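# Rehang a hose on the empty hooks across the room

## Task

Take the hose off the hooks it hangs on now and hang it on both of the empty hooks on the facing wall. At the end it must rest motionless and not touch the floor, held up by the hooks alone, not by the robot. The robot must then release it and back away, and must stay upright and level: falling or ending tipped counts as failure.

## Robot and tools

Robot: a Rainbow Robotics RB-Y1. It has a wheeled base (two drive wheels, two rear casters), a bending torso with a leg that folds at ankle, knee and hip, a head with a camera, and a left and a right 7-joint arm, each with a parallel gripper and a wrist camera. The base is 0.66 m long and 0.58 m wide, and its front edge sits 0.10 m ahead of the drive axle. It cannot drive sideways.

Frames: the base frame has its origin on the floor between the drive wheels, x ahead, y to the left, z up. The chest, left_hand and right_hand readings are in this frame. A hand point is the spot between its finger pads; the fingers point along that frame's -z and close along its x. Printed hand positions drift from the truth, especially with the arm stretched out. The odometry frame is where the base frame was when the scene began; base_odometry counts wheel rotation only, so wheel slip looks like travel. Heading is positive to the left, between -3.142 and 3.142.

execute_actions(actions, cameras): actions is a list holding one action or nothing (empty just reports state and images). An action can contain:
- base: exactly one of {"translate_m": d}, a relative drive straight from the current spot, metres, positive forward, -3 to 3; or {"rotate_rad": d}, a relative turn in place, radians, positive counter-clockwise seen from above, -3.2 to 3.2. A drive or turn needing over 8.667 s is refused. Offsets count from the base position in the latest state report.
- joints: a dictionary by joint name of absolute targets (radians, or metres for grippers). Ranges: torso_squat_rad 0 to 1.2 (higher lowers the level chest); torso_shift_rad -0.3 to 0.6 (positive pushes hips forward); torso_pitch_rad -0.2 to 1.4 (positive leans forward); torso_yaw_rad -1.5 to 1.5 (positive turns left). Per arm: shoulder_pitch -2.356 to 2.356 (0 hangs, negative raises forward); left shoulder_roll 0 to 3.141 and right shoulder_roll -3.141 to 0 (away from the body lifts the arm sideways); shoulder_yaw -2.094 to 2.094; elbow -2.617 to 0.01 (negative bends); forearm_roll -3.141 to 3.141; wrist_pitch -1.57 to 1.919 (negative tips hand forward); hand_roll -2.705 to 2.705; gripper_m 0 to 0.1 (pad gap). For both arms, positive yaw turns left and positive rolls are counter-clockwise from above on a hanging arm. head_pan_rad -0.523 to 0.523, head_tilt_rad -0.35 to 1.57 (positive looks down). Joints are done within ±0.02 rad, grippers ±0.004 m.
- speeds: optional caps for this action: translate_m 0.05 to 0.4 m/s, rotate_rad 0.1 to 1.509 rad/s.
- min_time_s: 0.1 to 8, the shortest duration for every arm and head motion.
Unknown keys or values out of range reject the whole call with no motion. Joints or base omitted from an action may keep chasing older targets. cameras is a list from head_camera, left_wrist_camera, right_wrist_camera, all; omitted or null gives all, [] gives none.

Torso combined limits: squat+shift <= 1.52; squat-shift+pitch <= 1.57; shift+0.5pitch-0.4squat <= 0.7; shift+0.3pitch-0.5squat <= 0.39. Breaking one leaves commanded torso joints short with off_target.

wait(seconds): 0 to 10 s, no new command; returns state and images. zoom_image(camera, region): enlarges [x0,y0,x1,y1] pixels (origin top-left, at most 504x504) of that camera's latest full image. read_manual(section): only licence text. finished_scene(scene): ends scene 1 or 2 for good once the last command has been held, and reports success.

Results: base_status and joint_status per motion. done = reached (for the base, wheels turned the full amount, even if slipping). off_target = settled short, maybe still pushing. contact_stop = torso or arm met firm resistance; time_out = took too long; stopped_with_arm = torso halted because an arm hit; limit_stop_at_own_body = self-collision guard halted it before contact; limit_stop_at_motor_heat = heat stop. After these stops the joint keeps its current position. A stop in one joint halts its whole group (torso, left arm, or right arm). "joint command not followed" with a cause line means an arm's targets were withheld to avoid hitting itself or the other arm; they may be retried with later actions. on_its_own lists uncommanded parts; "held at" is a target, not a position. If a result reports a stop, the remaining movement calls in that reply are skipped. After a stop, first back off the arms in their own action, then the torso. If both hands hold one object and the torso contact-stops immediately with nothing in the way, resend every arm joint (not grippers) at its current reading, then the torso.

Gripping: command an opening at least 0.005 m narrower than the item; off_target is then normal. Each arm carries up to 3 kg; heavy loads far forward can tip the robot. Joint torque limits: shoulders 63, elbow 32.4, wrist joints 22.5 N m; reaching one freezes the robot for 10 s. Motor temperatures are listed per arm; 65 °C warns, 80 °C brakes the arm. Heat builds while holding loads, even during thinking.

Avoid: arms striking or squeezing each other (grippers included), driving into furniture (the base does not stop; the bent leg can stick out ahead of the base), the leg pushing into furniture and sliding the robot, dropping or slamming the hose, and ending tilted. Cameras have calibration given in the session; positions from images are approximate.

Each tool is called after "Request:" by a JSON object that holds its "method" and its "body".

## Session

Request:
{"method": "execute_actions", "body": {"actions": []}}

Scene clock: 0.00 s.
Motor temperatures (°C, as the motors report them): left_arm=[29 27 28 34 34 40 35] | right_arm=[30 27 30 28 34 37 31]
base_odometry: x=+0.000 y=+0.000 heading=+0.000 (m, m, rad; odometry frame)
base_status: not commanded
joint_positions: torso_squat_rad=+0.350 torso_shift_rad=+0.001 torso_pitch_rad=+0.001 torso_yaw_rad=+0.001 left_shoulder_pitch_rad=-0.012 left_shoulder_roll_rad=+0.034 left_shoulder_yaw_rad=+0.052 left_elbow_rad=-0.245 left_forearm_roll_rad=-0.008 left_wrist_pitch_rad=-0.015 left_hand_roll_rad=-0.056 left_gripper_m=+0.101 right_shoulder_pitch_rad=+0.032 right_shoulder_roll_rad=-0.025 right_shoulder_yaw_rad=+0.033 right_elbow_rad=-0.238 right_forearm_roll_rad=-0.031 right_wrist_pitch_rad=-0.020 right_hand_roll_rad=+0.010 right_gripper_m=+0.100 head_pan_rad=+0.000 head_tilt_rad=+0.399
joint_status: not commanded
chest: x=-0.2270 y=-0.0002 z=+1.2475 quat_wxyz=(+1.000, +0.000, +0.001, +0.000) (m; base frame)
left_hand: x=-0.0970 y=+0.2517 z=+0.5749 quat_wxyz=(+0.991, +0.024, -0.134, -0.010) (m; base frame)
right_hand: x=-0.1303 y=-0.2362 z=+0.5693 quat_wxyz=(+0.994, -0.010, -0.113, +0.002) (m; base frame)
pictures: head_camera, left_wrist_camera, right_wrist_camera
camera_calibration (this result's frames):
head_camera: T_world_to_cam=[[0.0360101, -0.998857, 0.031432, -0.0393383], [-0.417649, -0.0436159, -0.907561, 1.28652], [0.907895, 0.0195538, -0.418742, 0.735731], [0, 0, 0, 1]] pos_world=[-0.129234, 0.00243325, 1.47692]
left_wrist_camera: T_world_to_cam=[[0.968825, -0.00118765, 0.247742, -0.0446062], [-0.145938, -0.810812, 0.566821, -0.100181], [0.200199, -0.585306, -0.785708, 0.703934], [0, 0, 0, 1]] pos_world=[-0.112331, 0.330736, 0.620922]
right_wrist_camera: T_world_to_cam=[[-0.988147, -0.00796001, -0.153301, -0.0467636], [-0.097825, 0.802261, 0.588903, -0.118466], [0.1183, 0.59692, -0.793531, 0.686452], [0, 0, 0, 1]] pos_world=[-0.139005, -0.315089, 0.607317]
Images, in order (width x height): head_camera 896x504, left_wrist_camera 644x364, right_wrist_camera 644x364.

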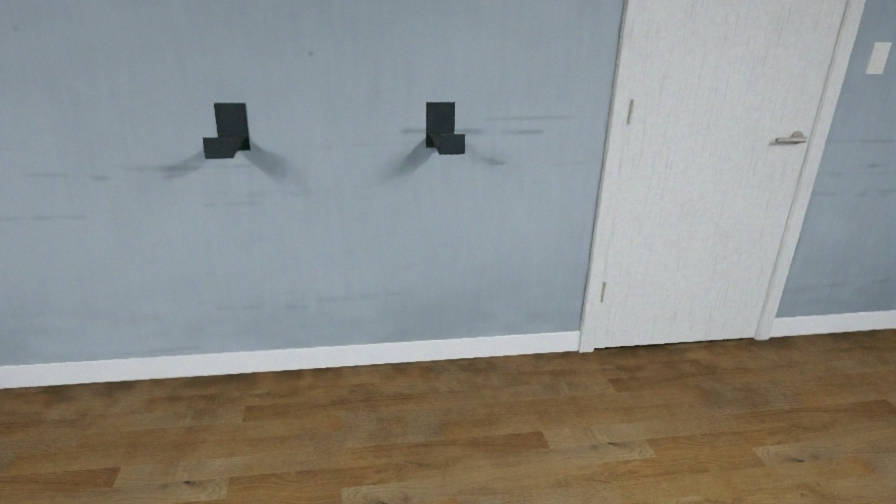

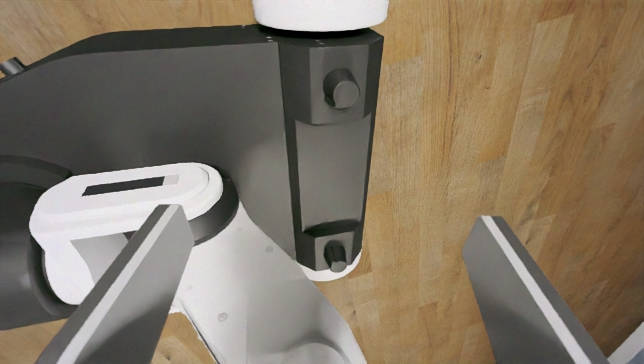

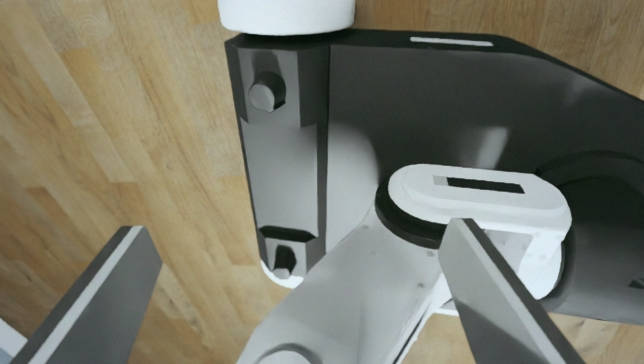

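Request:
{"method": "zoom_image", "body": {"camera": "head_camera", "region": [190, 90, 290, 170]}}

Request:
{"method": "zoom_image", "body": {"camera": "head_camera", "region": [400, 90, 500, 170]}}

Request:
{"method": "zoom_image", "body": {"camera": "head_camera", "region": [0, 350, 100, 400]}}

Request:
{"method": "zoom_image", "body": {"camera": "head_camera", "region": [790, 300, 890, 350]}}

Region (190, 90, 290, 170) of head_camera's 896x504 image, scaled by 5.040, with more detail than that image has; it fills the top 403 rows of this view, and the rest is white.

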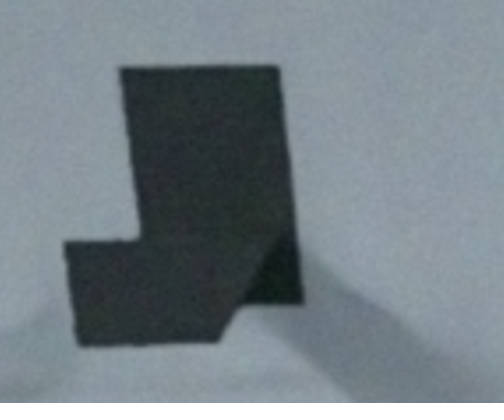

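Region (400, 90, 500, 170) of head_camera's 896x504 image, scaled by 5.040, with more detail than that image has; it fills the top 403 rows of this view, and the rest is white.

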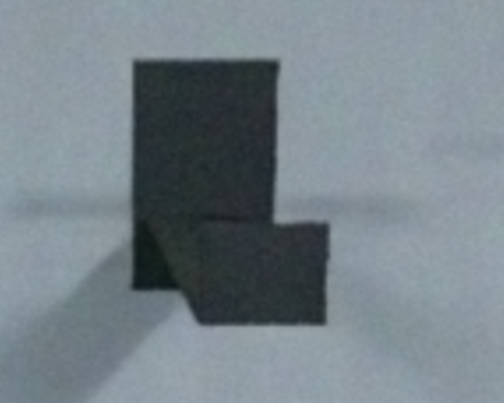

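Region (0, 350, 100, 400) of head_camera's 896x504 image, scaled by 5.040, with more detail than that image has.

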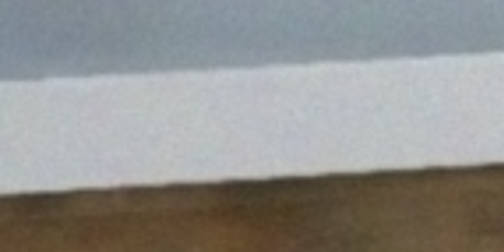

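Region (790, 300, 890, 350) of head_camera's 896x504 image, scaled by 5.040, with more detail than that image has.

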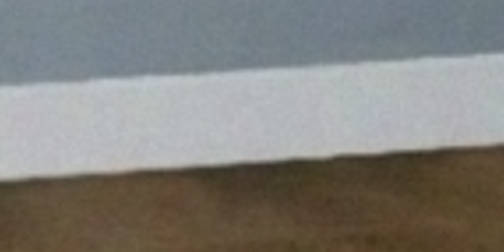

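Request:
{"method": "execute_actions", "body": {"actions": [{"base": {"rotate_rad": -2.955}, "joints": {"head_tilt_rad": 0.3}}], "cameras": ["head_camera"]}}

Scene clock: 9.50 s.
Motor temperatures (°C, as the motors report them): left_arm=[29 27 28 34 34 40 35] | right_arm=[30 27 30 28 34 37 31]
base_odometry: x=+0.000 y=+0.000 heading=-2.955 (m, m, rad; odometry frame)
base_status: done
joint_positions: torso_squat_rad=+0.350 torso_shift_rad=+0.001 torso_pitch_rad=+0.001 torso_yaw_rad=+0.001 left_shoulder_pitch_rad=-0.012 left_shoulder_roll_rad=+0.034 left_shoulder_yaw_rad=+0.052 left_elbow_rad=-0.245 left_forearm_roll_rad=-0.008 left_wrist_pitch_rad=-0.015 left_hand_roll_rad=-0.056 left_gripper_m=+0.101 right_shoulder_pitch_rad=+0.032 right_shoulder_roll_rad=-0.025 right_shoulder_yaw_rad=+0.033 right_elbow_rad=-0.238 right_forearm_roll_rad=-0.031 right_wrist_pitch_rad=-0.020 right_hand_roll_rad=+0.010 right_gripper_m=+0.100 head_pan_rad=+0.000 head_tilt_rad=+0.300
joint_status: all done
chest: x=-0.2270 y=-0.0002 z=+1.2475 quat_wxyz=(+1.000, +0.000, +0.000, +0.000) (m; base frame)
left_hand: x=-0.0970 y=+0.2517 z=+0.5749 quat_wxyz=(+0.991, +0.024, -0.134, -0.010) (m; base frame)
right_hand: x=-0.1304 y=-0.2362 z=+0.5693 quat_wxyz=(+0.994, -0.010, -0.113, +0.002) (m; base frame)
pictures: head_camera
camera_calibration (this result's frames):
head_camera: T_world_to_cam=[[0.0327242, -0.998861, 0.0347248, -0.0447717], [-0.325892, -0.0435084, -0.944405, 1.35861], [0.94484, 0.0195883, -0.326945, 0.610503], [0, 0, 0, 1]] pos_world=[-0.132603, 0.00243144, 1.48423]
Images, in order (width x height): head_camera 896x504.

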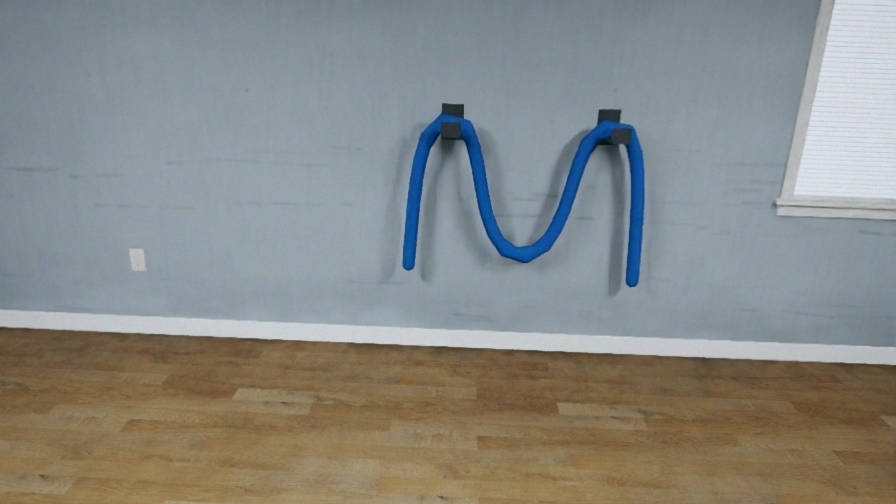

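Request:
{"method": "zoom_image", "body": {"camera": "head_camera", "region": [410, 95, 500, 165]}}

Request:
{"method": "zoom_image", "body": {"camera": "head_camera", "region": [570, 100, 660, 170]}}

Request:
{"method": "zoom_image", "body": {"camera": "head_camera", "region": [0, 300, 100, 350]}}

Request:
{"method": "zoom_image", "body": {"camera": "head_camera", "region": [790, 330, 890, 380]}}

Region (410, 95, 500, 165) of head_camera's 896x504 image, scaled by 5.600, with more detail than that image has.

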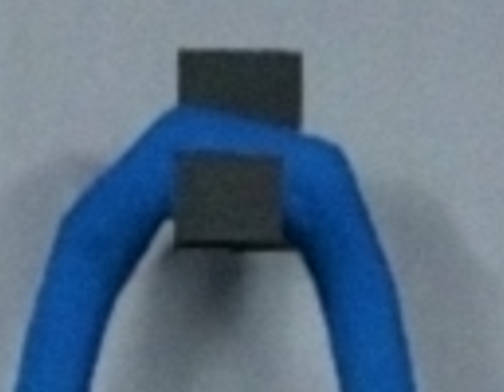

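Region (570, 100, 660, 170) of head_camera's 896x504 image, scaled by 5.600, with more detail than that image has.

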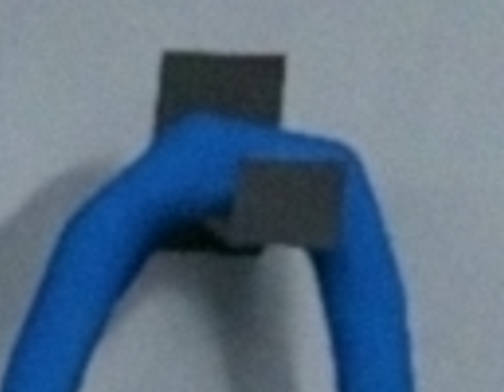

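Region (0, 300, 100, 350) of head_camera's 896x504 image, scaled by 5.040, with more detail than that image has.

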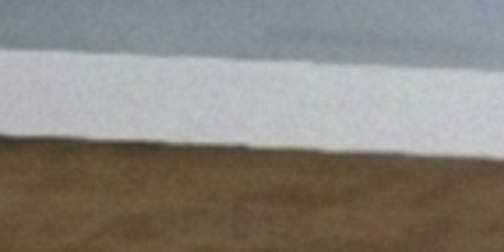

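Region (790, 330, 890, 380) of head_camera's 896x504 image, scaled by 5.040, with more detail than that image has.

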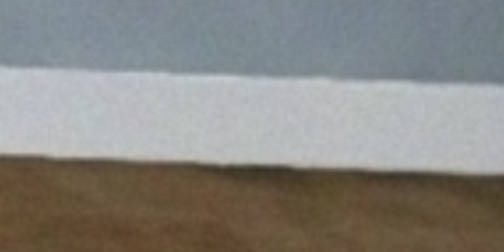

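Request:
{"method": "execute_actions", "body": {"actions": [{"base": {"rotate_rad": -0.149}}], "cameras": []}}

Request:
{"method": "execute_actions", "body": {"actions": [{"base": {"translate_m": 2.205}, "joints": {"torso_squat_rad": 0.0, "torso_yaw_rad": 0.158, "head_tilt_rad": 0.62, "left_shoulder_pitch_rad": -1.529, "left_shoulder_roll_rad": 0.589, "left_shoulder_yaw_rad": 0.349, "left_elbow_rad": -0.416, "left_forearm_roll_rad": 0.0, "left_wrist_pitch_rad": 1.90, "left_hand_roll_rad": -0.24, "right_shoulder_pitch_rad": -1.505, "right_shoulder_roll_rad": -0.583, "right_shoulder_yaw_rad": -0.354, "right_elbow_rad": -0.41, "right_forearm_roll_rad": 0.0, "right_wrist_pitch_rad": 1.91, "right_hand_roll_rad": 0.242, "left_gripper_m": 0.09, "right_gripper_m": 0.09}, "min_time_s": 4.2}]}}

Scene clock: 18.57 s.
Motor temperatures (°C, as the motors report them): left_arm=[28 27 28 33 34 40 35] | right_arm=[30 27 30 28 34 37 31]
base_odometry: x=+0.000 y=+0.000 heading=-3.103 (m, m, rad; odometry frame)
base_status: done
joint_positions: torso_squat_rad=+0.350 torso_shift_rad=+0.001 torso_pitch_rad=+0.001 torso_yaw_rad=+0.001 left_shoulder_pitch_rad=-0.012 left_shoulder_roll_rad=+0.034 left_shoulder_yaw_rad=+0.052 left_elbow_rad=-0.245 left_forearm_roll_rad=-0.008 left_wrist_pitch_rad=-0.015 left_hand_roll_rad=-0.056 left_gripper_m=+0.101 right_shoulder_pitch_rad=+0.032 right_shoulder_roll_rad=-0.025 right_shoulder_yaw_rad=+0.033 right_elbow_rad=-0.238 right_forearm_roll_rad=-0.031 right_wrist_pitch_rad=-0.020 right_hand_roll_rad=+0.010 right_gripper_m=+0.100 head_pan_rad=+0.000 head_tilt_rad=+0.300
joint_status: not commanded
chest: x=-0.2270 y=-0.0002 z=+1.2475 quat_wxyz=(+1.000, +0.000, +0.000, +0.000) (m; base frame)
left_hand: x=-0.0970 y=+0.2517 z=+0.5749 quat_wxyz=(+0.991, +0.024, -0.134, -0.010) (m; base frame)
right_hand: x=-0.1303 y=-0.2362 z=+0.5693 quat_wxyz=(+0.994, -0.010, -0.113, +0.002) (m; base frame)
pictures: none
No camera images: the call's "cameras" was empty. Leave "cameras" out to get every camera's image.

Scene clock: 25.43 s.
Motor temperatures (°C, as the motors report them): left_arm=[29 27 28 34 34 40 35] | right_arm=[30 27 30 28 34 37 31]
base_odometry: x=-2.203 y=-0.084 heading=-3.103 (m, m, rad; odometry frame)
base_status: done
joint_positions: torso_squat_rad=+0.000 torso_shift_rad=+0.001 torso_pitch_rad=+0.001 torso_yaw_rad=+0.158 left_shoulder_pitch_rad=-1.529 left_shoulder_roll_rad=+0.589 left_shoulder_yaw_rad=+0.349 left_elbow_rad=-0.416 left_forearm_roll_rad=+0.000 left_wrist_pitch_rad=+1.900 left_hand_roll_rad=-0.240 left_gripper_m=+0.090 right_shoulder_pitch_rad=-1.505 right_shoulder_roll_rad=-0.583 right_shoulder_yaw_rad=-0.354 right_elbow_rad=-0.410 right_forearm_roll_rad=+0.000 right_wrist_pitch_rad=+1.910 right_hand_roll_rad=+0.242 right_gripper_m=+0.090 head_pan_rad=+0.000 head_tilt_rad=+0.620
joint_status: all done
chest: x=-0.2268 y=-0.0002 z=+1.2899 quat_wxyz=(+0.997, +0.000, +0.001, +0.079) (m; base frame)
left_hand: x=+0.2433 y=+0.4291 z=+1.2691 quat_wxyz=(+0.995, +0.021, -0.061, +0.079) (m; base frame)
right_hand: x=+0.3476 y=-0.2629 z=+1.2540 quat_wxyz=(+0.996, -0.008, -0.044, +0.079) (m; base frame)
pictures: head_camera, left_wrist_camera, right_wrist_camera
camera_calibration (this result's frames):
head_camera: T_world_to_cam=[[0.198046, -0.979927, 0.02284, 0.00870946], [-0.592191, -0.138187, -0.79386, 1.12027], [0.781081, 0.143695, -0.607671, 1.00864], [0, 0, 0, 1]] pos_world=[-0.12614, 0.0184043, 1.50205]
left_wrist_camera: T_world_to_cam=[[0.978281, 0.17865, 0.105123, -0.444516], [0.0818754, -0.79894, 0.595811, -0.397546], [0.190429, -0.574264, -0.796215, 1.29613], [0, 0, 0, 1]] pos_world=[0.220591, 0.506118, 1.31559]
right_wrist_camera: T_world_to_cam=[[-0.987117, -0.159472, -0.0130015, 0.314062], [-0.135862, 0.792501, 0.594545, -0.449968], [-0.0845097, 0.588652, -0.803957, 1.27061], [0, 0, 0, 1]] pos_world=[0.356261, -0.341263, 1.29312]
Images, in order (width x height): head_camera 896x504, left_wrist_camera 644x364, right_wrist_camera 644x364.

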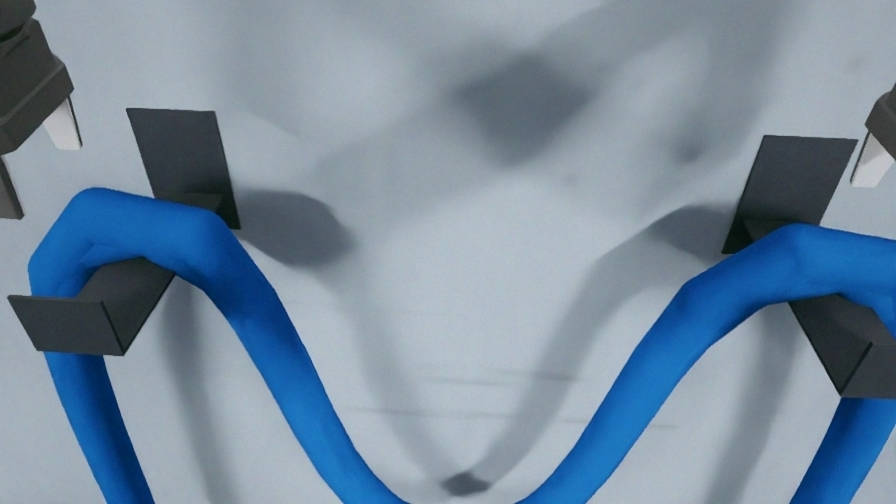

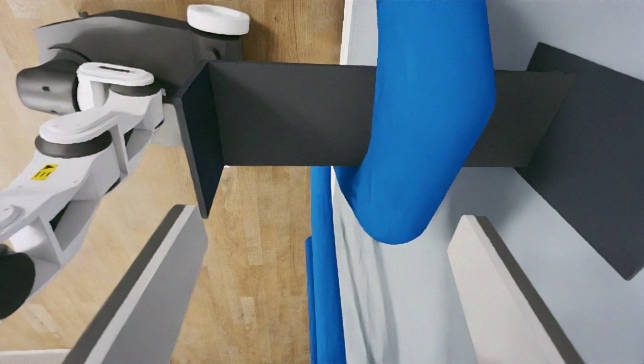

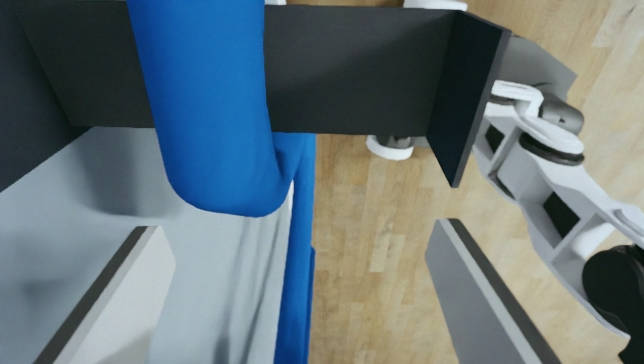

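Request:
{"method": "zoom_image", "body": {"camera": "left_wrist_camera", "region": [150, 0, 644, 280]}}

Request:
{"method": "zoom_image", "body": {"camera": "right_wrist_camera", "region": [40, 0, 534, 280]}}

Region (150, 0, 644, 280) of left_wrist_camera's 644x364 image, scaled by 1.020, with more detail than that image has; it fills the top 286 rows of this view, and the rest is white.

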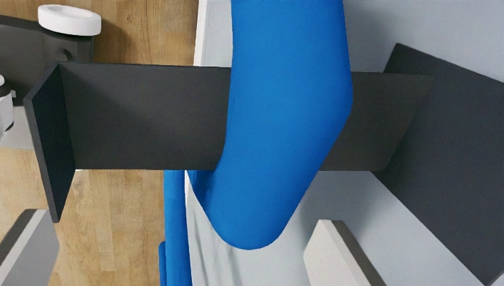

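Region (40, 0, 534, 280) of right_wrist_camera's 644x364 image, scaled by 1.020, with more detail than that image has; it fills the top 286 rows of this view, and the rest is white.

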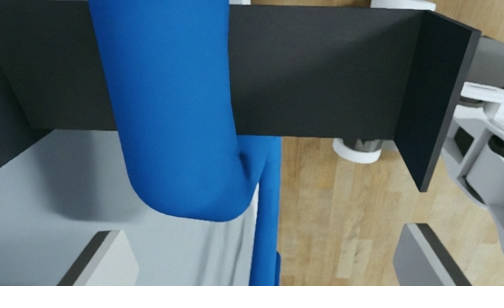

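Request:
{"method": "execute_actions", "body": {"actions": [{"base": {"translate_m": 0.066}, "joints": {"torso_squat_rad": 0.572, "torso_yaw_rad": 0.138, "left_shoulder_pitch_rad": -1.54, "left_shoulder_roll_rad": 0.56, "left_shoulder_yaw_rad": 0.348, "left_wrist_pitch_rad": 1.915, "left_hand_roll_rad": -0.209, "right_shoulder_pitch_rad": -1.494, "right_shoulder_roll_rad": -0.612, "right_shoulder_yaw_rad": -0.357, "right_wrist_pitch_rad": 1.89, "right_hand_roll_rad": 0.273, "left_gripper_m": 0.1, "right_gripper_m": 0.1}}]}}

Scene clock: 37.73 s.
Motor temperatures (°C, as the motors report them): left_arm=[29 27 28 34 34 40 35] | right_arm=[31 27 30 29 34 37 31]
base_odometry: x=-2.269 y=-0.086 heading=-3.104 (m, m, rad; odometry frame)
base_status: done
joint_positions: torso_squat_rad=+0.572 torso_shift_rad=+0.001 torso_pitch_rad=+0.001 torso_yaw_rad=+0.138 left_shoulder_pitch_rad=-1.540 left_shoulder_roll_rad=+0.560 left_shoulder_yaw_rad=+0.348 left_elbow_rad=-0.416 left_forearm_roll_rad=+0.000 left_wrist_pitch_rad=+1.915 left_hand_roll_rad=-0.209 left_gripper_m=+0.100 right_shoulder_pitch_rad=-1.494 right_shoulder_roll_rad=-0.612 right_shoulder_yaw_rad=-0.357 right_elbow_rad=-0.410 right_forearm_roll_rad=+0.000 right_wrist_pitch_rad=+1.890 right_hand_roll_rad=+0.273 right_gripper_m=+0.100 head_pan_rad=+0.000 head_tilt_rad=+0.620
joint_status: all done
chest: x=-0.2270 y=-0.0002 z=+1.1785 quat_wxyz=(+0.998, +0.000, +0.001, +0.069) (m; base frame)
left_hand: x=+0.2544 y=+0.4026 z=+1.1576 quat_wxyz=(+0.996, +0.016, -0.055, +0.069) (m; base frame)
right_hand: x=+0.3446 y=-0.2915 z=+1.1433 quat_wxyz=(+0.996, -0.011, -0.053, +0.069) (m; base frame)
pictures: head_camera, left_wrist_camera, right_wrist_camera
camera_calibration (this result's frames):
head_camera: T_world_to_cam=[[0.178502, -0.983674, 0.0228693, 0.00684241], [-0.594697, -0.126375, -0.793955, 1.03123], [0.783883, 0.128122, -0.607546, 0.941585], [0, 0, 0, 1]] pos_world=[-0.126043, 0.0164148, 1.39065]
left_wrist_camera: T_world_to_cam=[[0.982876, 0.159715, 0.0918999, -0.417129], [0.0728668, -0.794963, 0.602267, -0.359913], [0.169248, -0.585257, -0.792988, 1.19607], [0, 0, 0, 1]] pos_world=[0.233779, 0.480513, 1.20357]
right_wrist_camera: T_world_to_cam=[[-0.989679, -0.13966, -0.0320886, 0.333595], [-0.131658, 0.797784, 0.588394, -0.354742], [-0.0565752, 0.586546, -0.807937, 1.19247], [0, 0, 0, 1]] pos_world=[0.350912, -0.369842, 1.18287]
Images, in order (width x height): head_camera 896x504, left_wrist_camera 644x364, right_wrist_camera 644x364.

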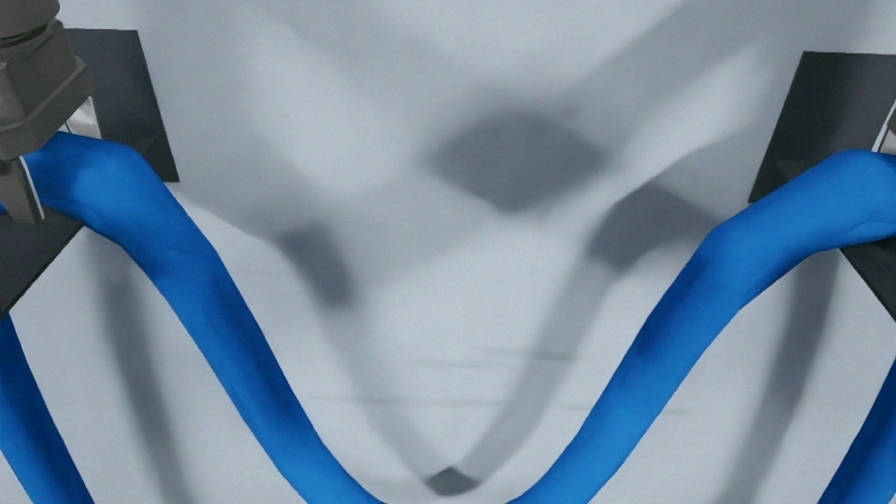

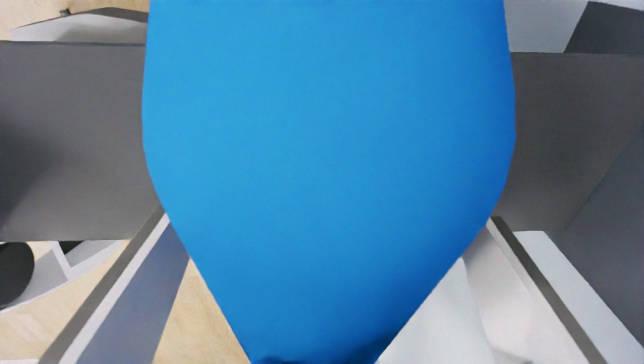

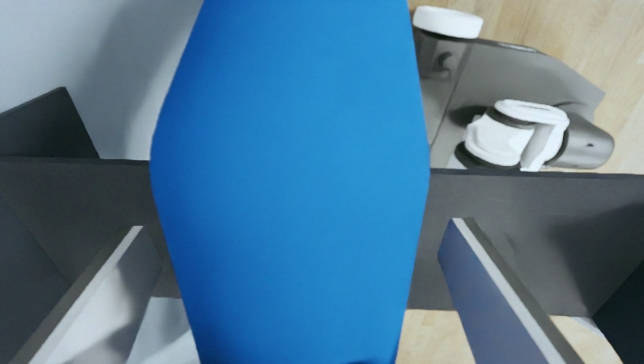

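Request:
{"method": "execute_actions", "body": {"actions": [{"joints": {"left_gripper_m": 0.04, "right_gripper_m": 0.04}}], "cameras": []}}

Scene clock: 39.83 s.
Motor temperatures (°C, as the motors report them): left_arm=[29 27 28 34 34 40 35] | right_arm=[31 27 30 29 34 37 31]
base_odometry: x=-2.269 y=-0.086 heading=-3.104 (m, m, rad; odometry frame)
base_status: not commanded
joint_positions: torso_squat_rad=+0.572 torso_shift_rad=+0.001 torso_pitch_rad=+0.001 torso_yaw_rad=+0.138 left_shoulder_pitch_rad=-1.540 left_shoulder_roll_rad=+0.560 left_shoulder_yaw_rad=+0.348 left_elbow_rad=-0.416 left_forearm_roll_rad=+0.000 left_wrist_pitch_rad=+1.915 left_hand_roll_rad=-0.209 left_gripper_m=+0.060 right_shoulder_pitch_rad=-1.494 right_shoulder_roll_rad=-0.612 right_shoulder_yaw_rad=-0.357 right_elbow_rad=-0.410 right_forearm_roll_rad=+0.000 right_wrist_pitch_rad=+1.890 right_hand_roll_rad=+0.273 right_gripper_m=+0.059 head_pan_rad=+0.000 head_tilt_rad=+0.620
joint_status: left_gripper_m off_target (ended at +0.060, target +0.040); right_gripper_m off_target (ended at +0.059, target +0.040)
chest: x=-0.2271 y=-0.0002 z=+1.1785 quat_wxyz=(+0.998, +0.000, +0.001, +0.069) (m; base frame)
left_hand: x=+0.2543 y=+0.4026 z=+1.1576 quat_wxyz=(+0.996, +0.016, -0.055, +0.069) (m; base frame)
right_hand: x=+0.3446 y=-0.2915 z=+1.1434 quat_wxyz=(+0.996, -0.011, -0.053, +0.069) (m; base frame)
pictures: none
No camera images: the call's "cameras" was empty. Leave "cameras" out to get every camera's image.

Request:
{"method": "execute_actions", "body": {"actions": [{"joints": {"torso_squat_rad": 0.22, "left_shoulder_pitch_rad": -1.60, "left_hand_roll_rad": -0.19, "right_shoulder_pitch_rad": -1.54, "right_shoulder_roll_rad": -0.652, "right_wrist_pitch_rad": 1.915, "right_hand_roll_rad": 0.295}, "min_time_s": 1.5}]}}

Scene clock: 44.33 s.
Motor temperatures (°C, as the motors report them): left_arm=[29 27 28 34 34 40 35] | right_arm=[31 27 30 29 34 37 31]
base_odometry: x=-2.269 y=-0.086 heading=-3.104 (m, m, rad; odometry frame)
base_status: not commanded
joint_positions: torso_squat_rad=+0.220 torso_shift_rad=+0.001 torso_pitch_rad=+0.002 torso_yaw_rad=+0.138 left_shoulder_pitch_rad=-1.599 left_shoulder_roll_rad=+0.560 left_shoulder_yaw_rad=+0.348 left_elbow_rad=-0.416 left_forearm_roll_rad=+0.000 left_wrist_pitch_rad=+1.915 left_hand_roll_rad=-0.190 left_gripper_m=+0.060 right_shoulder_pitch_rad=-1.539 right_shoulder_roll_rad=-0.651 right_shoulder_yaw_rad=-0.357 right_elbow_rad=-0.410 right_forearm_roll_rad=+0.000 right_wrist_pitch_rad=+1.915 right_hand_roll_rad=+0.295 right_gripper_m=+0.059 head_pan_rad=+0.000 head_tilt_rad=+0.620
joint_status: all done
chest: x=-0.2266 y=-0.0002 z=+1.2731 quat_wxyz=(+0.998, +0.000, +0.001, +0.069) (m; base frame)
left_hand: x=+0.2631 y=+0.3928 z=+1.2814 quat_wxyz=(+0.994, +0.016, -0.082, +0.068) (m; base frame)
right_hand: x=+0.3432 y=-0.3018 z=+1.2663 quat_wxyz=(+0.995, -0.009, -0.068, +0.069) (m; base frame)
pictures: head_camera, left_wrist_camera, right_wrist_camera
camera_calibration (this result's frames):
head_camera: T_world_to_cam=[[0.178507, -0.983674, 0.0228287, 0.00467292], [-0.595183, -0.126425, -0.793583, 1.10597], [0.783513, 0.128073, -0.608034, 0.99923], [0, 0, 0, 1]] pos_world=[-0.125487, 0.016445, 1.48514]
left_wrist_camera: T_world_to_cam=[[0.976595, 0.157717, 0.146248, -0.502748], [0.0387994, -0.797966, 0.601453, -0.43173], [0.21156, -0.581701, -0.785408, 1.26481], [0, 0, 0, 1]] pos_world=[0.240149, 0.470528, 1.32658]
right_wrist_camera: T_world_to_cam=[[-0.988224, -0.139786, -0.0622349, 0.372375], [-0.149418, 0.793911, 0.589389, -0.415455], [-0.0329796, 0.591747, -0.805449, 1.28809], [0, 0, 0, 1]] pos_world=[0.348394, -0.380334, 1.30553]
Images, in order (width x height): head_camera 896x504, left_wrist_camera 644x364, right_wrist_camera 644x364.

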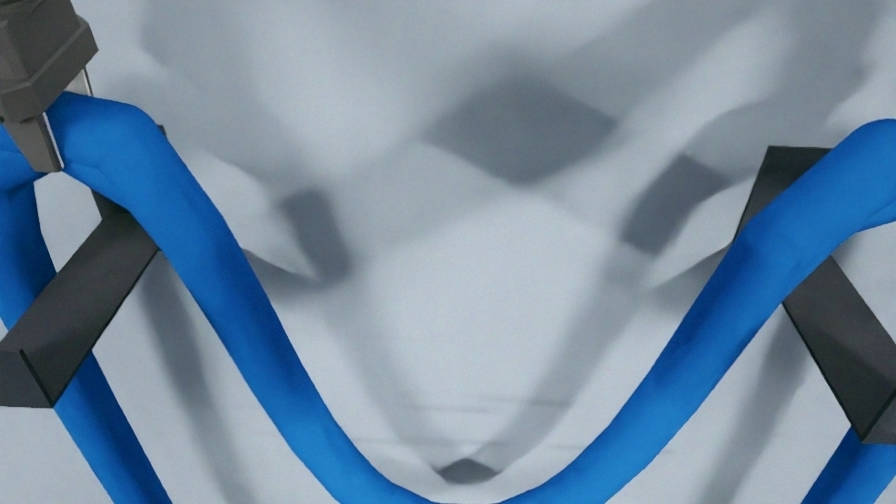

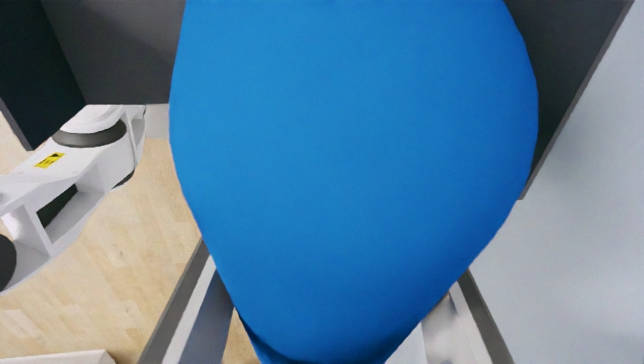

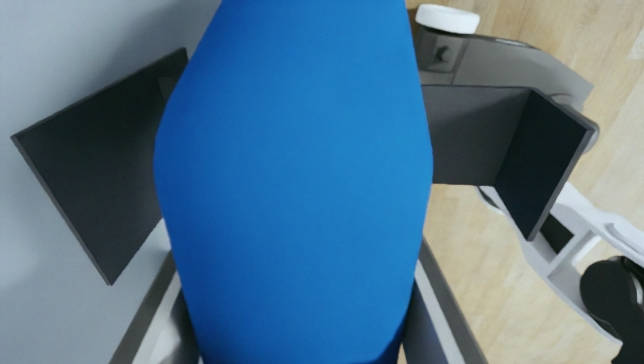

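Request:
{"method": "execute_actions", "body": {"actions": [{"base": {"translate_m": -1.883}, "joints": {"torso_yaw_rad": 0.126}}], "cameras": ["head_camera"]}}

Scene clock: 54.57 s.
Motor temperatures (°C, as the motors report them): left_arm=[30 27 28 34 34 40 35] | right_arm=[32 27 30 29 34 37 31]
base_odometry: x=-0.388 y=-0.016 heading=-3.104 (m, m, rad; odometry frame)
base_status: done
joint_positions: torso_squat_rad=+0.220 torso_shift_rad=+0.001 torso_pitch_rad=+0.002 torso_yaw_rad=+0.126 left_shoulder_pitch_rad=-1.599 left_shoulder_roll_rad=+0.560 left_shoulder_yaw_rad=+0.348 left_elbow_rad=-0.416 left_forearm_roll_rad=+0.000 left_wrist_pitch_rad=+1.915 left_hand_roll_rad=-0.190 left_gripper_m=+0.060 right_shoulder_pitch_rad=-1.539 right_shoulder_roll_rad=-0.651 right_shoulder_yaw_rad=-0.357 right_elbow_rad=-0.409 right_forearm_roll_rad=+0.000 right_wrist_pitch_rad=+1.915 right_hand_roll_rad=+0.295 right_gripper_m=+0.059 head_pan_rad=+0.000 head_tilt_rad=+0.620
joint_status: all done
chest: x=-0.2267 y=-0.0002 z=+1.2731 quat_wxyz=(+0.998, +0.000, +0.001, +0.063) (m; base frame)
left_hand: x=+0.2678 y=+0.3867 z=+1.2815 quat_wxyz=(+0.995, +0.016, -0.082, +0.062) (m; base frame)
right_hand: x=+0.3394 y=-0.3087 z=+1.2664 quat_wxyz=(+0.996, -0.009, -0.068, +0.063) (m; base frame)
pictures: head_camera
camera_calibration (this result's frames):
head_camera: T_world_to_cam=[[0.166625, -0.985756, 0.0228391, 0.00195355], [-0.596543, -0.119224, -0.793677, 1.10574], [0.785094, 0.118622, -0.607911, 0.999496], [0, 0, 0, 1]] pos_world=[-0.125404, 0.0151941, 1.48516]
Images, in order (width x height): head_camera 896x504.

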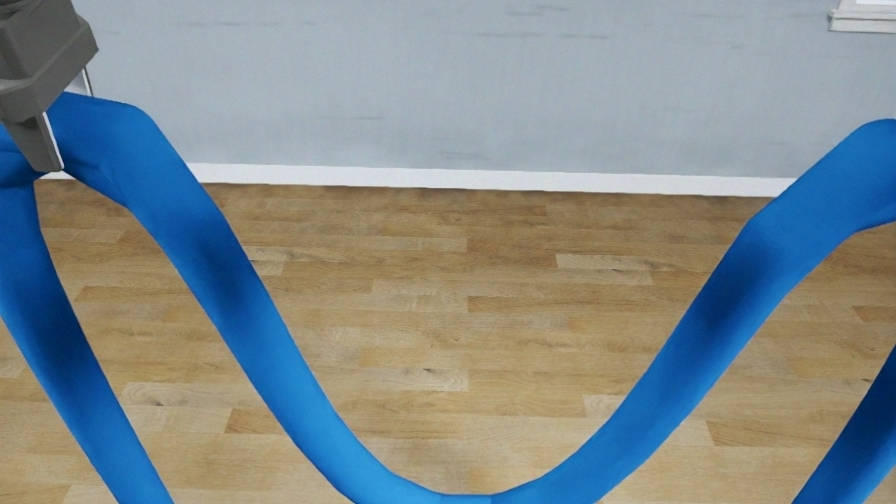

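Request:
{"method": "execute_actions", "body": {"actions": [{"base": {"rotate_rad": -3.0}, "joints": {"torso_yaw_rad": 0.0, "torso_squat_rad": 0.45, "head_tilt_rad": 0.33, "left_shoulder_pitch_rad": -1.536, "left_shoulder_roll_rad": 0.569, "left_hand_roll_rad": -0.219, "right_shoulder_pitch_rad": -1.494, "right_shoulder_roll_rad": -0.612, "right_wrist_pitch_rad": 1.89, "right_hand_roll_rad": 0.273}, "min_time_s": 2.5}], "cameras": ["head_camera"]}}

Scene clock: 60.97 s.
Motor temperatures (°C, as the motors report them): left_arm=[30 27 28 34 34 40 35] | right_arm=[32 27 30 29 34 37 31]
base_odometry: x=-0.388 y=-0.016 heading=+0.179 (m, m, rad; odometry frame)
base_status: done
joint_positions: torso_squat_rad=+0.450 torso_shift_rad=+0.001 torso_pitch_rad=+0.001 torso_yaw_rad=+0.000 left_shoulder_pitch_rad=-1.535 left_shoulder_roll_rad=+0.569 left_shoulder_yaw_rad=+0.348 left_elbow_rad=-0.416 left_forearm_roll_rad=+0.000 left_wrist_pitch_rad=+1.915 left_hand_roll_rad=-0.219 left_gripper_m=+0.060 right_shoulder_pitch_rad=-1.493 right_shoulder_roll_rad=-0.612 right_shoulder_yaw_rad=-0.357 right_elbow_rad=-0.409 right_forearm_roll_rad=+0.000 right_wrist_pitch_rad=+1.890 right_hand_roll_rad=+0.273 right_gripper_m=+0.059 head_pan_rad=+0.000 head_tilt_rad=+0.330
joint_status: all done
chest: x=-0.2268 y=-0.0002 z=+1.2203 quat_wxyz=(+1.000, +0.000, +0.001, +0.000) (m; base frame)
left_hand: x=+0.3042 y=+0.3377 z=+1.1984 quat_wxyz=(+0.998, +0.013, -0.055, +0.000) (m; base frame)
right_hand: x=+0.2991 y=-0.3677 z=+1.1844 quat_wxyz=(+0.999, -0.015, -0.052, +0.000) (m; base frame)
pictures: head_camera
camera_calibration (this result's frames):
head_camera: T_world_to_cam=[[0.0331183, -0.998882, 0.0337336, -0.0423654], [-0.354552, -0.0432989, -0.934033, 1.31238], [0.93445, 0.0189733, -0.35559, 0.639828], [0, 0, 0, 1]] pos_world=[-0.131178, 0.0023668, 1.45475]
Images, in order (width x height): head_camera 896x504.

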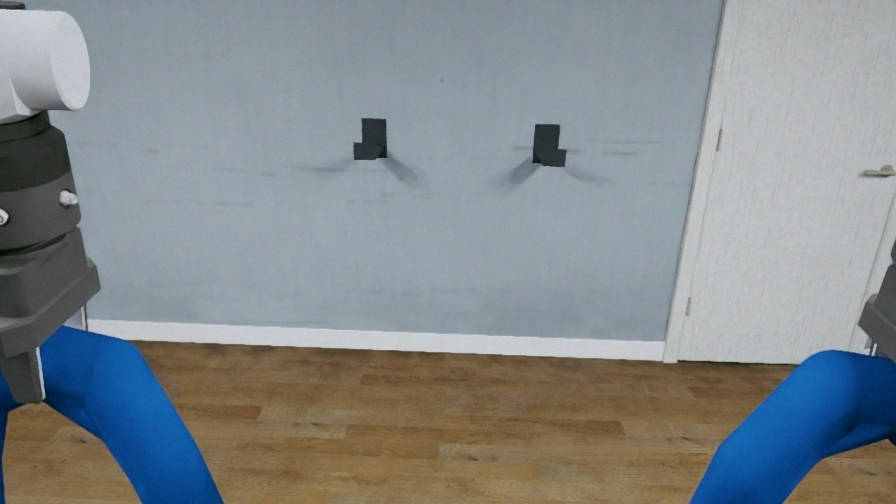

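Request:
{"method": "zoom_image", "body": {"camera": "head_camera", "region": [340, 110, 410, 170]}}

Request:
{"method": "zoom_image", "body": {"camera": "head_camera", "region": [515, 115, 585, 175]}}

Region (340, 110, 410, 170) of head_camera's 896x504 image, scaled by 7.200, with more detail than that image has; it fills the top 432 rows of this view, and the rest is white.

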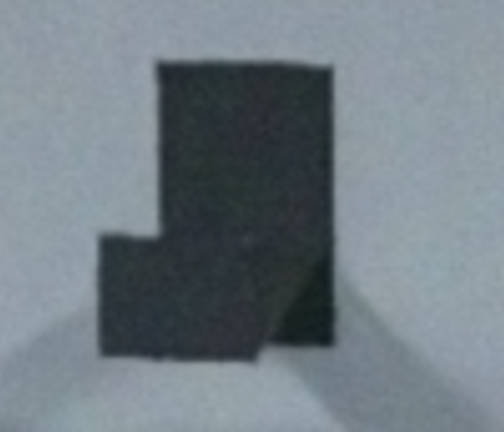

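Region (515, 115, 585, 175) of head_camera's 896x504 image, scaled by 7.200, with more detail than that image has; it fills the top 432 rows of this view, and the rest is white.

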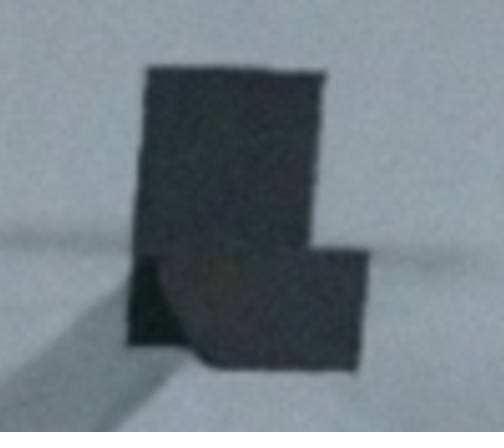

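Request:
{"method": "execute_actions", "body": {"actions": []}}

Scene clock: 63.43 s.
Motor temperatures (°C, as the motors report them): left_arm=[30 27 28 34 34 40 35] | right_arm=[32 27 30 29 34 37 31]
base_odometry: x=-0.388 y=-0.016 heading=+0.179 (m, m, rad; odometry frame)
base_status: done
joint_positions: torso_squat_rad=+0.450 torso_shift_rad=+0.001 torso_pitch_rad=+0.001 torso_yaw_rad=+0.000 left_shoulder_pitch_rad=-1.535 left_shoulder_roll_rad=+0.569 left_shoulder_yaw_rad=+0.348 left_elbow_rad=-0.416 left_forearm_roll_rad=+0.000 left_wrist_pitch_rad=+1.915 left_hand_roll_rad=-0.219 left_gripper_m=+0.060 right_shoulder_pitch_rad=-1.493 right_shoulder_roll_rad=-0.612 right_shoulder_yaw_rad=-0.357 right_elbow_rad=-0.409 right_forearm_roll_rad=+0.000 right_wrist_pitch_rad=+1.890 right_hand_roll_rad=+0.273 right_gripper_m=+0.059 head_pan_rad=+0.000 head_tilt_rad=+0.330
joint_status: all done
chest: x=-0.2268 y=-0.0002 z=+1.2203 quat_wxyz=(+1.000, +0.000, +0.001, +0.000) (m; base frame)
left_hand: x=+0.3042 y=+0.3377 z=+1.1984 quat_wxyz=(+0.998, +0.013, -0.055, +0.000) (m; base frame)
right_hand: x=+0.2991 y=-0.3677 z=+1.1844 quat_wxyz=(+0.999, -0.015, -0.052, +0.000) (m; base frame)
pictures: head_camera, left_wrist_camera, right_wrist_camera
camera_calibration (this result's frames):
head_camera: T_world_to_cam=[[0.0331184, -0.998882, 0.0337334, -0.0423653], [-0.354552, -0.0432987, -0.934033, 1.31238], [0.934449, 0.0189734, -0.35559, 0.639828], [0, 0, 0, 1]] pos_world=[-0.131177, 0.0023667, 1.45475]
left_wrist_camera: T_world_to_cam=[[0.995704, 0.0227539, 0.0897538, -0.41453], [-0.0359743, -0.798119, 0.601424, -0.404548], [0.085319, -0.602069, -0.793872, 1.21428], [0, 0, 0, 1]] pos_world=[0.294595, 0.417636, 1.2445]
right_wrist_camera: T_world_to_cam=[[-0.99953, -0.00186528, -0.0305893, 0.331072], [-0.0195147, 0.808358, 0.588368, -0.353811], [0.0236296, 0.588689, -0.808014, 1.24467], [0, 0, 0, 1]] pos_world=[0.294601, -0.446097, 1.22401]
Images, in order (width x height): head_camera 896x504, left_wrist_camera 644x364, right_wrist_camera 644x364.

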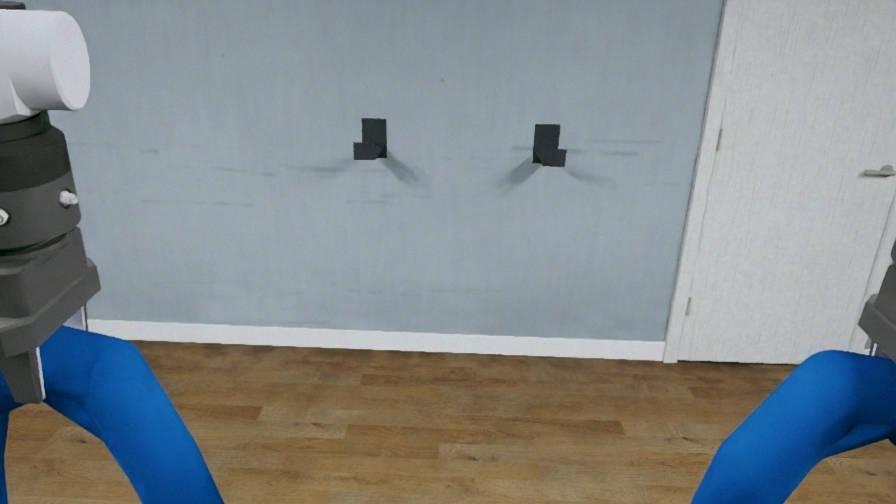

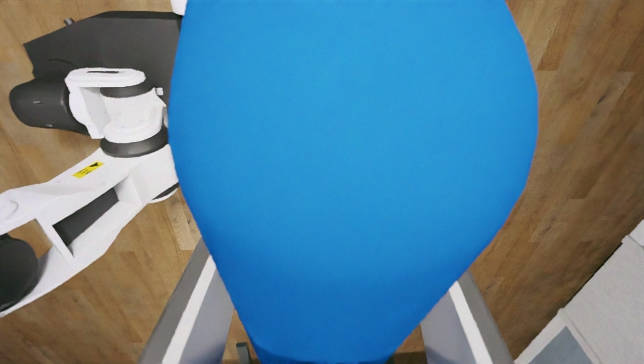

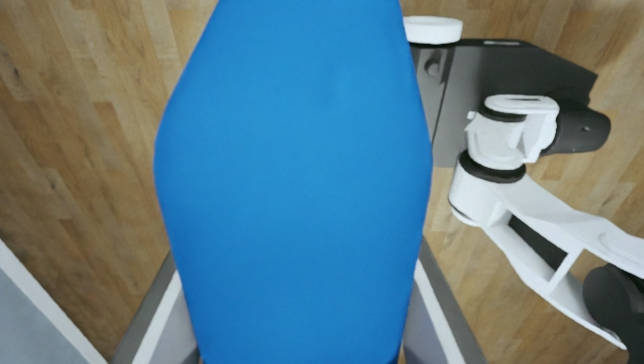

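Request:
{"method": "execute_actions", "body": {"actions": [{"base": {"translate_m": 1.45}, "joints": {"head_tilt_rad": 0.5}}]}}

Scene clock: 69.47 s.
Motor temperatures (°C, as the motors report them): left_arm=[30 27 28 34 34 40 35] | right_arm=[32 27 30 29 34 37 31]
base_odometry: x=+1.039 y=+0.242 heading=+0.179 (m, m, rad; odometry frame)
base_status: done
joint_positions: torso_squat_rad=+0.450 torso_shift_rad=+0.001 torso_pitch_rad=+0.002 torso_yaw_rad=+0.000 left_shoulder_pitch_rad=-1.535 left_shoulder_roll_rad=+0.569 left_shoulder_yaw_rad=+0.348 left_elbow_rad=-0.416 left_forearm_roll_rad=+0.000 left_wrist_pitch_rad=+1.915 left_hand_roll_rad=-0.219 left_gripper_m=+0.060 right_shoulder_pitch_rad=-1.493 right_shoulder_roll_rad=-0.612 right_shoulder_yaw_rad=-0.357 right_elbow_rad=-0.409 right_forearm_roll_rad=+0.000 right_wrist_pitch_rad=+1.890 right_hand_roll_rad=+0.273 right_gripper_m=+0.059 head_pan_rad=+0.000 head_tilt_rad=+0.500
joint_status: all done
chest: x=-0.2267 y=-0.0002 z=+1.2203 quat_wxyz=(+1.000, +0.000, +0.001, +0.000) (m; base frame)
left_hand: x=+0.3042 y=+0.3377 z=+1.1983 quat_wxyz=(+0.998, +0.013, -0.054, +0.000) (m; base frame)
right_hand: x=+0.2992 y=-0.3676 z=+1.1843 quat_wxyz=(+0.999, -0.015, -0.051, +0.000) (m; base frame)
pictures: head_camera, left_wrist_camera, right_wrist_camera
camera_calibration (this result's frames):
head_camera: T_world_to_cam=[[0.0383733, -0.998879, 0.0277219, -0.0327575], [-0.507514, -0.0433798, -0.860551, 1.1768], [0.860789, 0.0189529, -0.508609, 0.841984], [0, 0, 0, 1]] pos_world=[-0.126272, 0.00237033, 1.44184]
left_wrist_camera: T_world_to_cam=[[0.995727, 0.022776, 0.0894932, -0.4143], [-0.0357993, -0.798119, 0.601435, -0.404521], [0.0851246, -0.602069, -0.793894, 1.21426], [0, 0, 0, 1]] pos_world=[0.294685, 0.417647, 1.24436]
right_wrist_camera: T_world_to_cam=[[-0.999537, -0.00194776, -0.030352, 0.330853], [-0.0194419, 0.808352, 0.588379, -0.35381], [0.023389, 0.588697, -0.808015, 1.24462], [0, 0, 0, 1]] pos_world=[0.29471, -0.446053, 1.22389]
Images, in order (width x height): head_camera 896x504, left_wrist_camera 644x364, right_wrist_camera 644x364.

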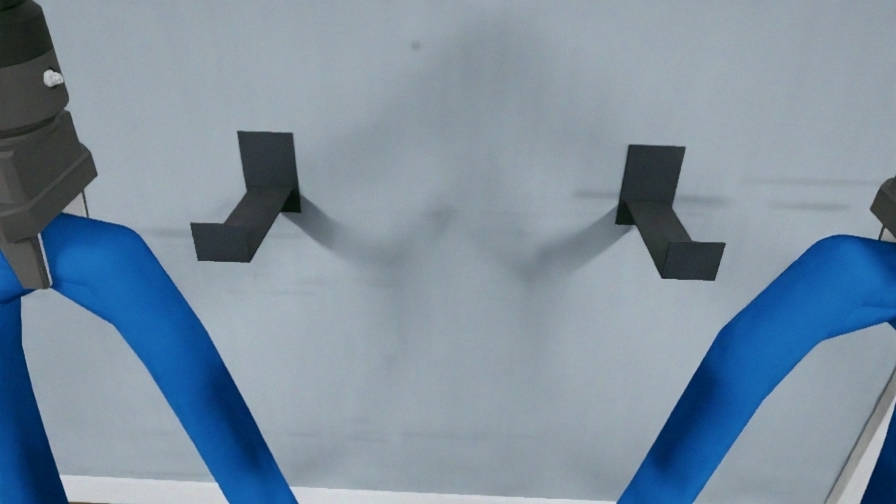

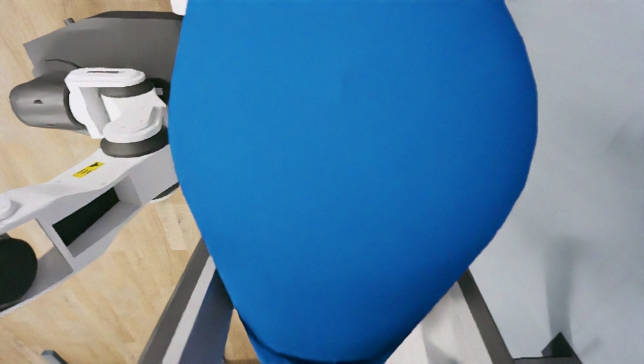

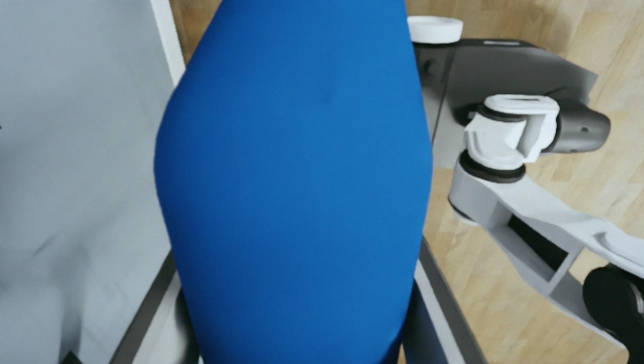

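Request:
{"method": "zoom_image", "body": {"camera": "head_camera", "region": [170, 115, 320, 275]}}

Request:
{"method": "zoom_image", "body": {"camera": "head_camera", "region": [595, 130, 745, 290]}}

Region (170, 115, 320, 275) of head_camera's 896x504 image, scaled by 3.150, with more detail than that image has; it fills the left 472 columns of this view, and the rest is white.

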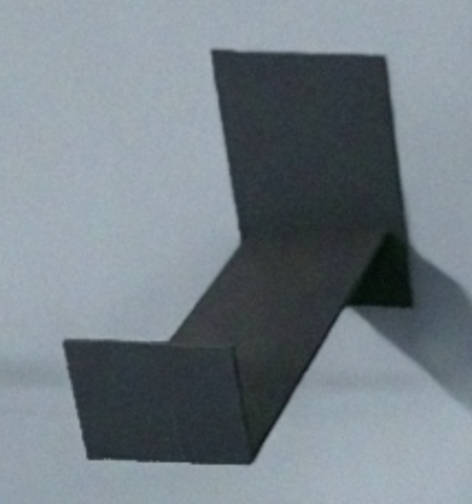

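Region (595, 130, 745, 290) of head_camera's 896x504 image, scaled by 3.150, with more detail than that image has; it fills the left 472 columns of this view, and the rest is white.

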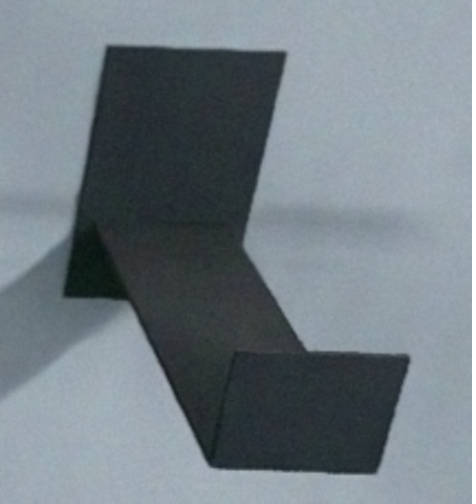

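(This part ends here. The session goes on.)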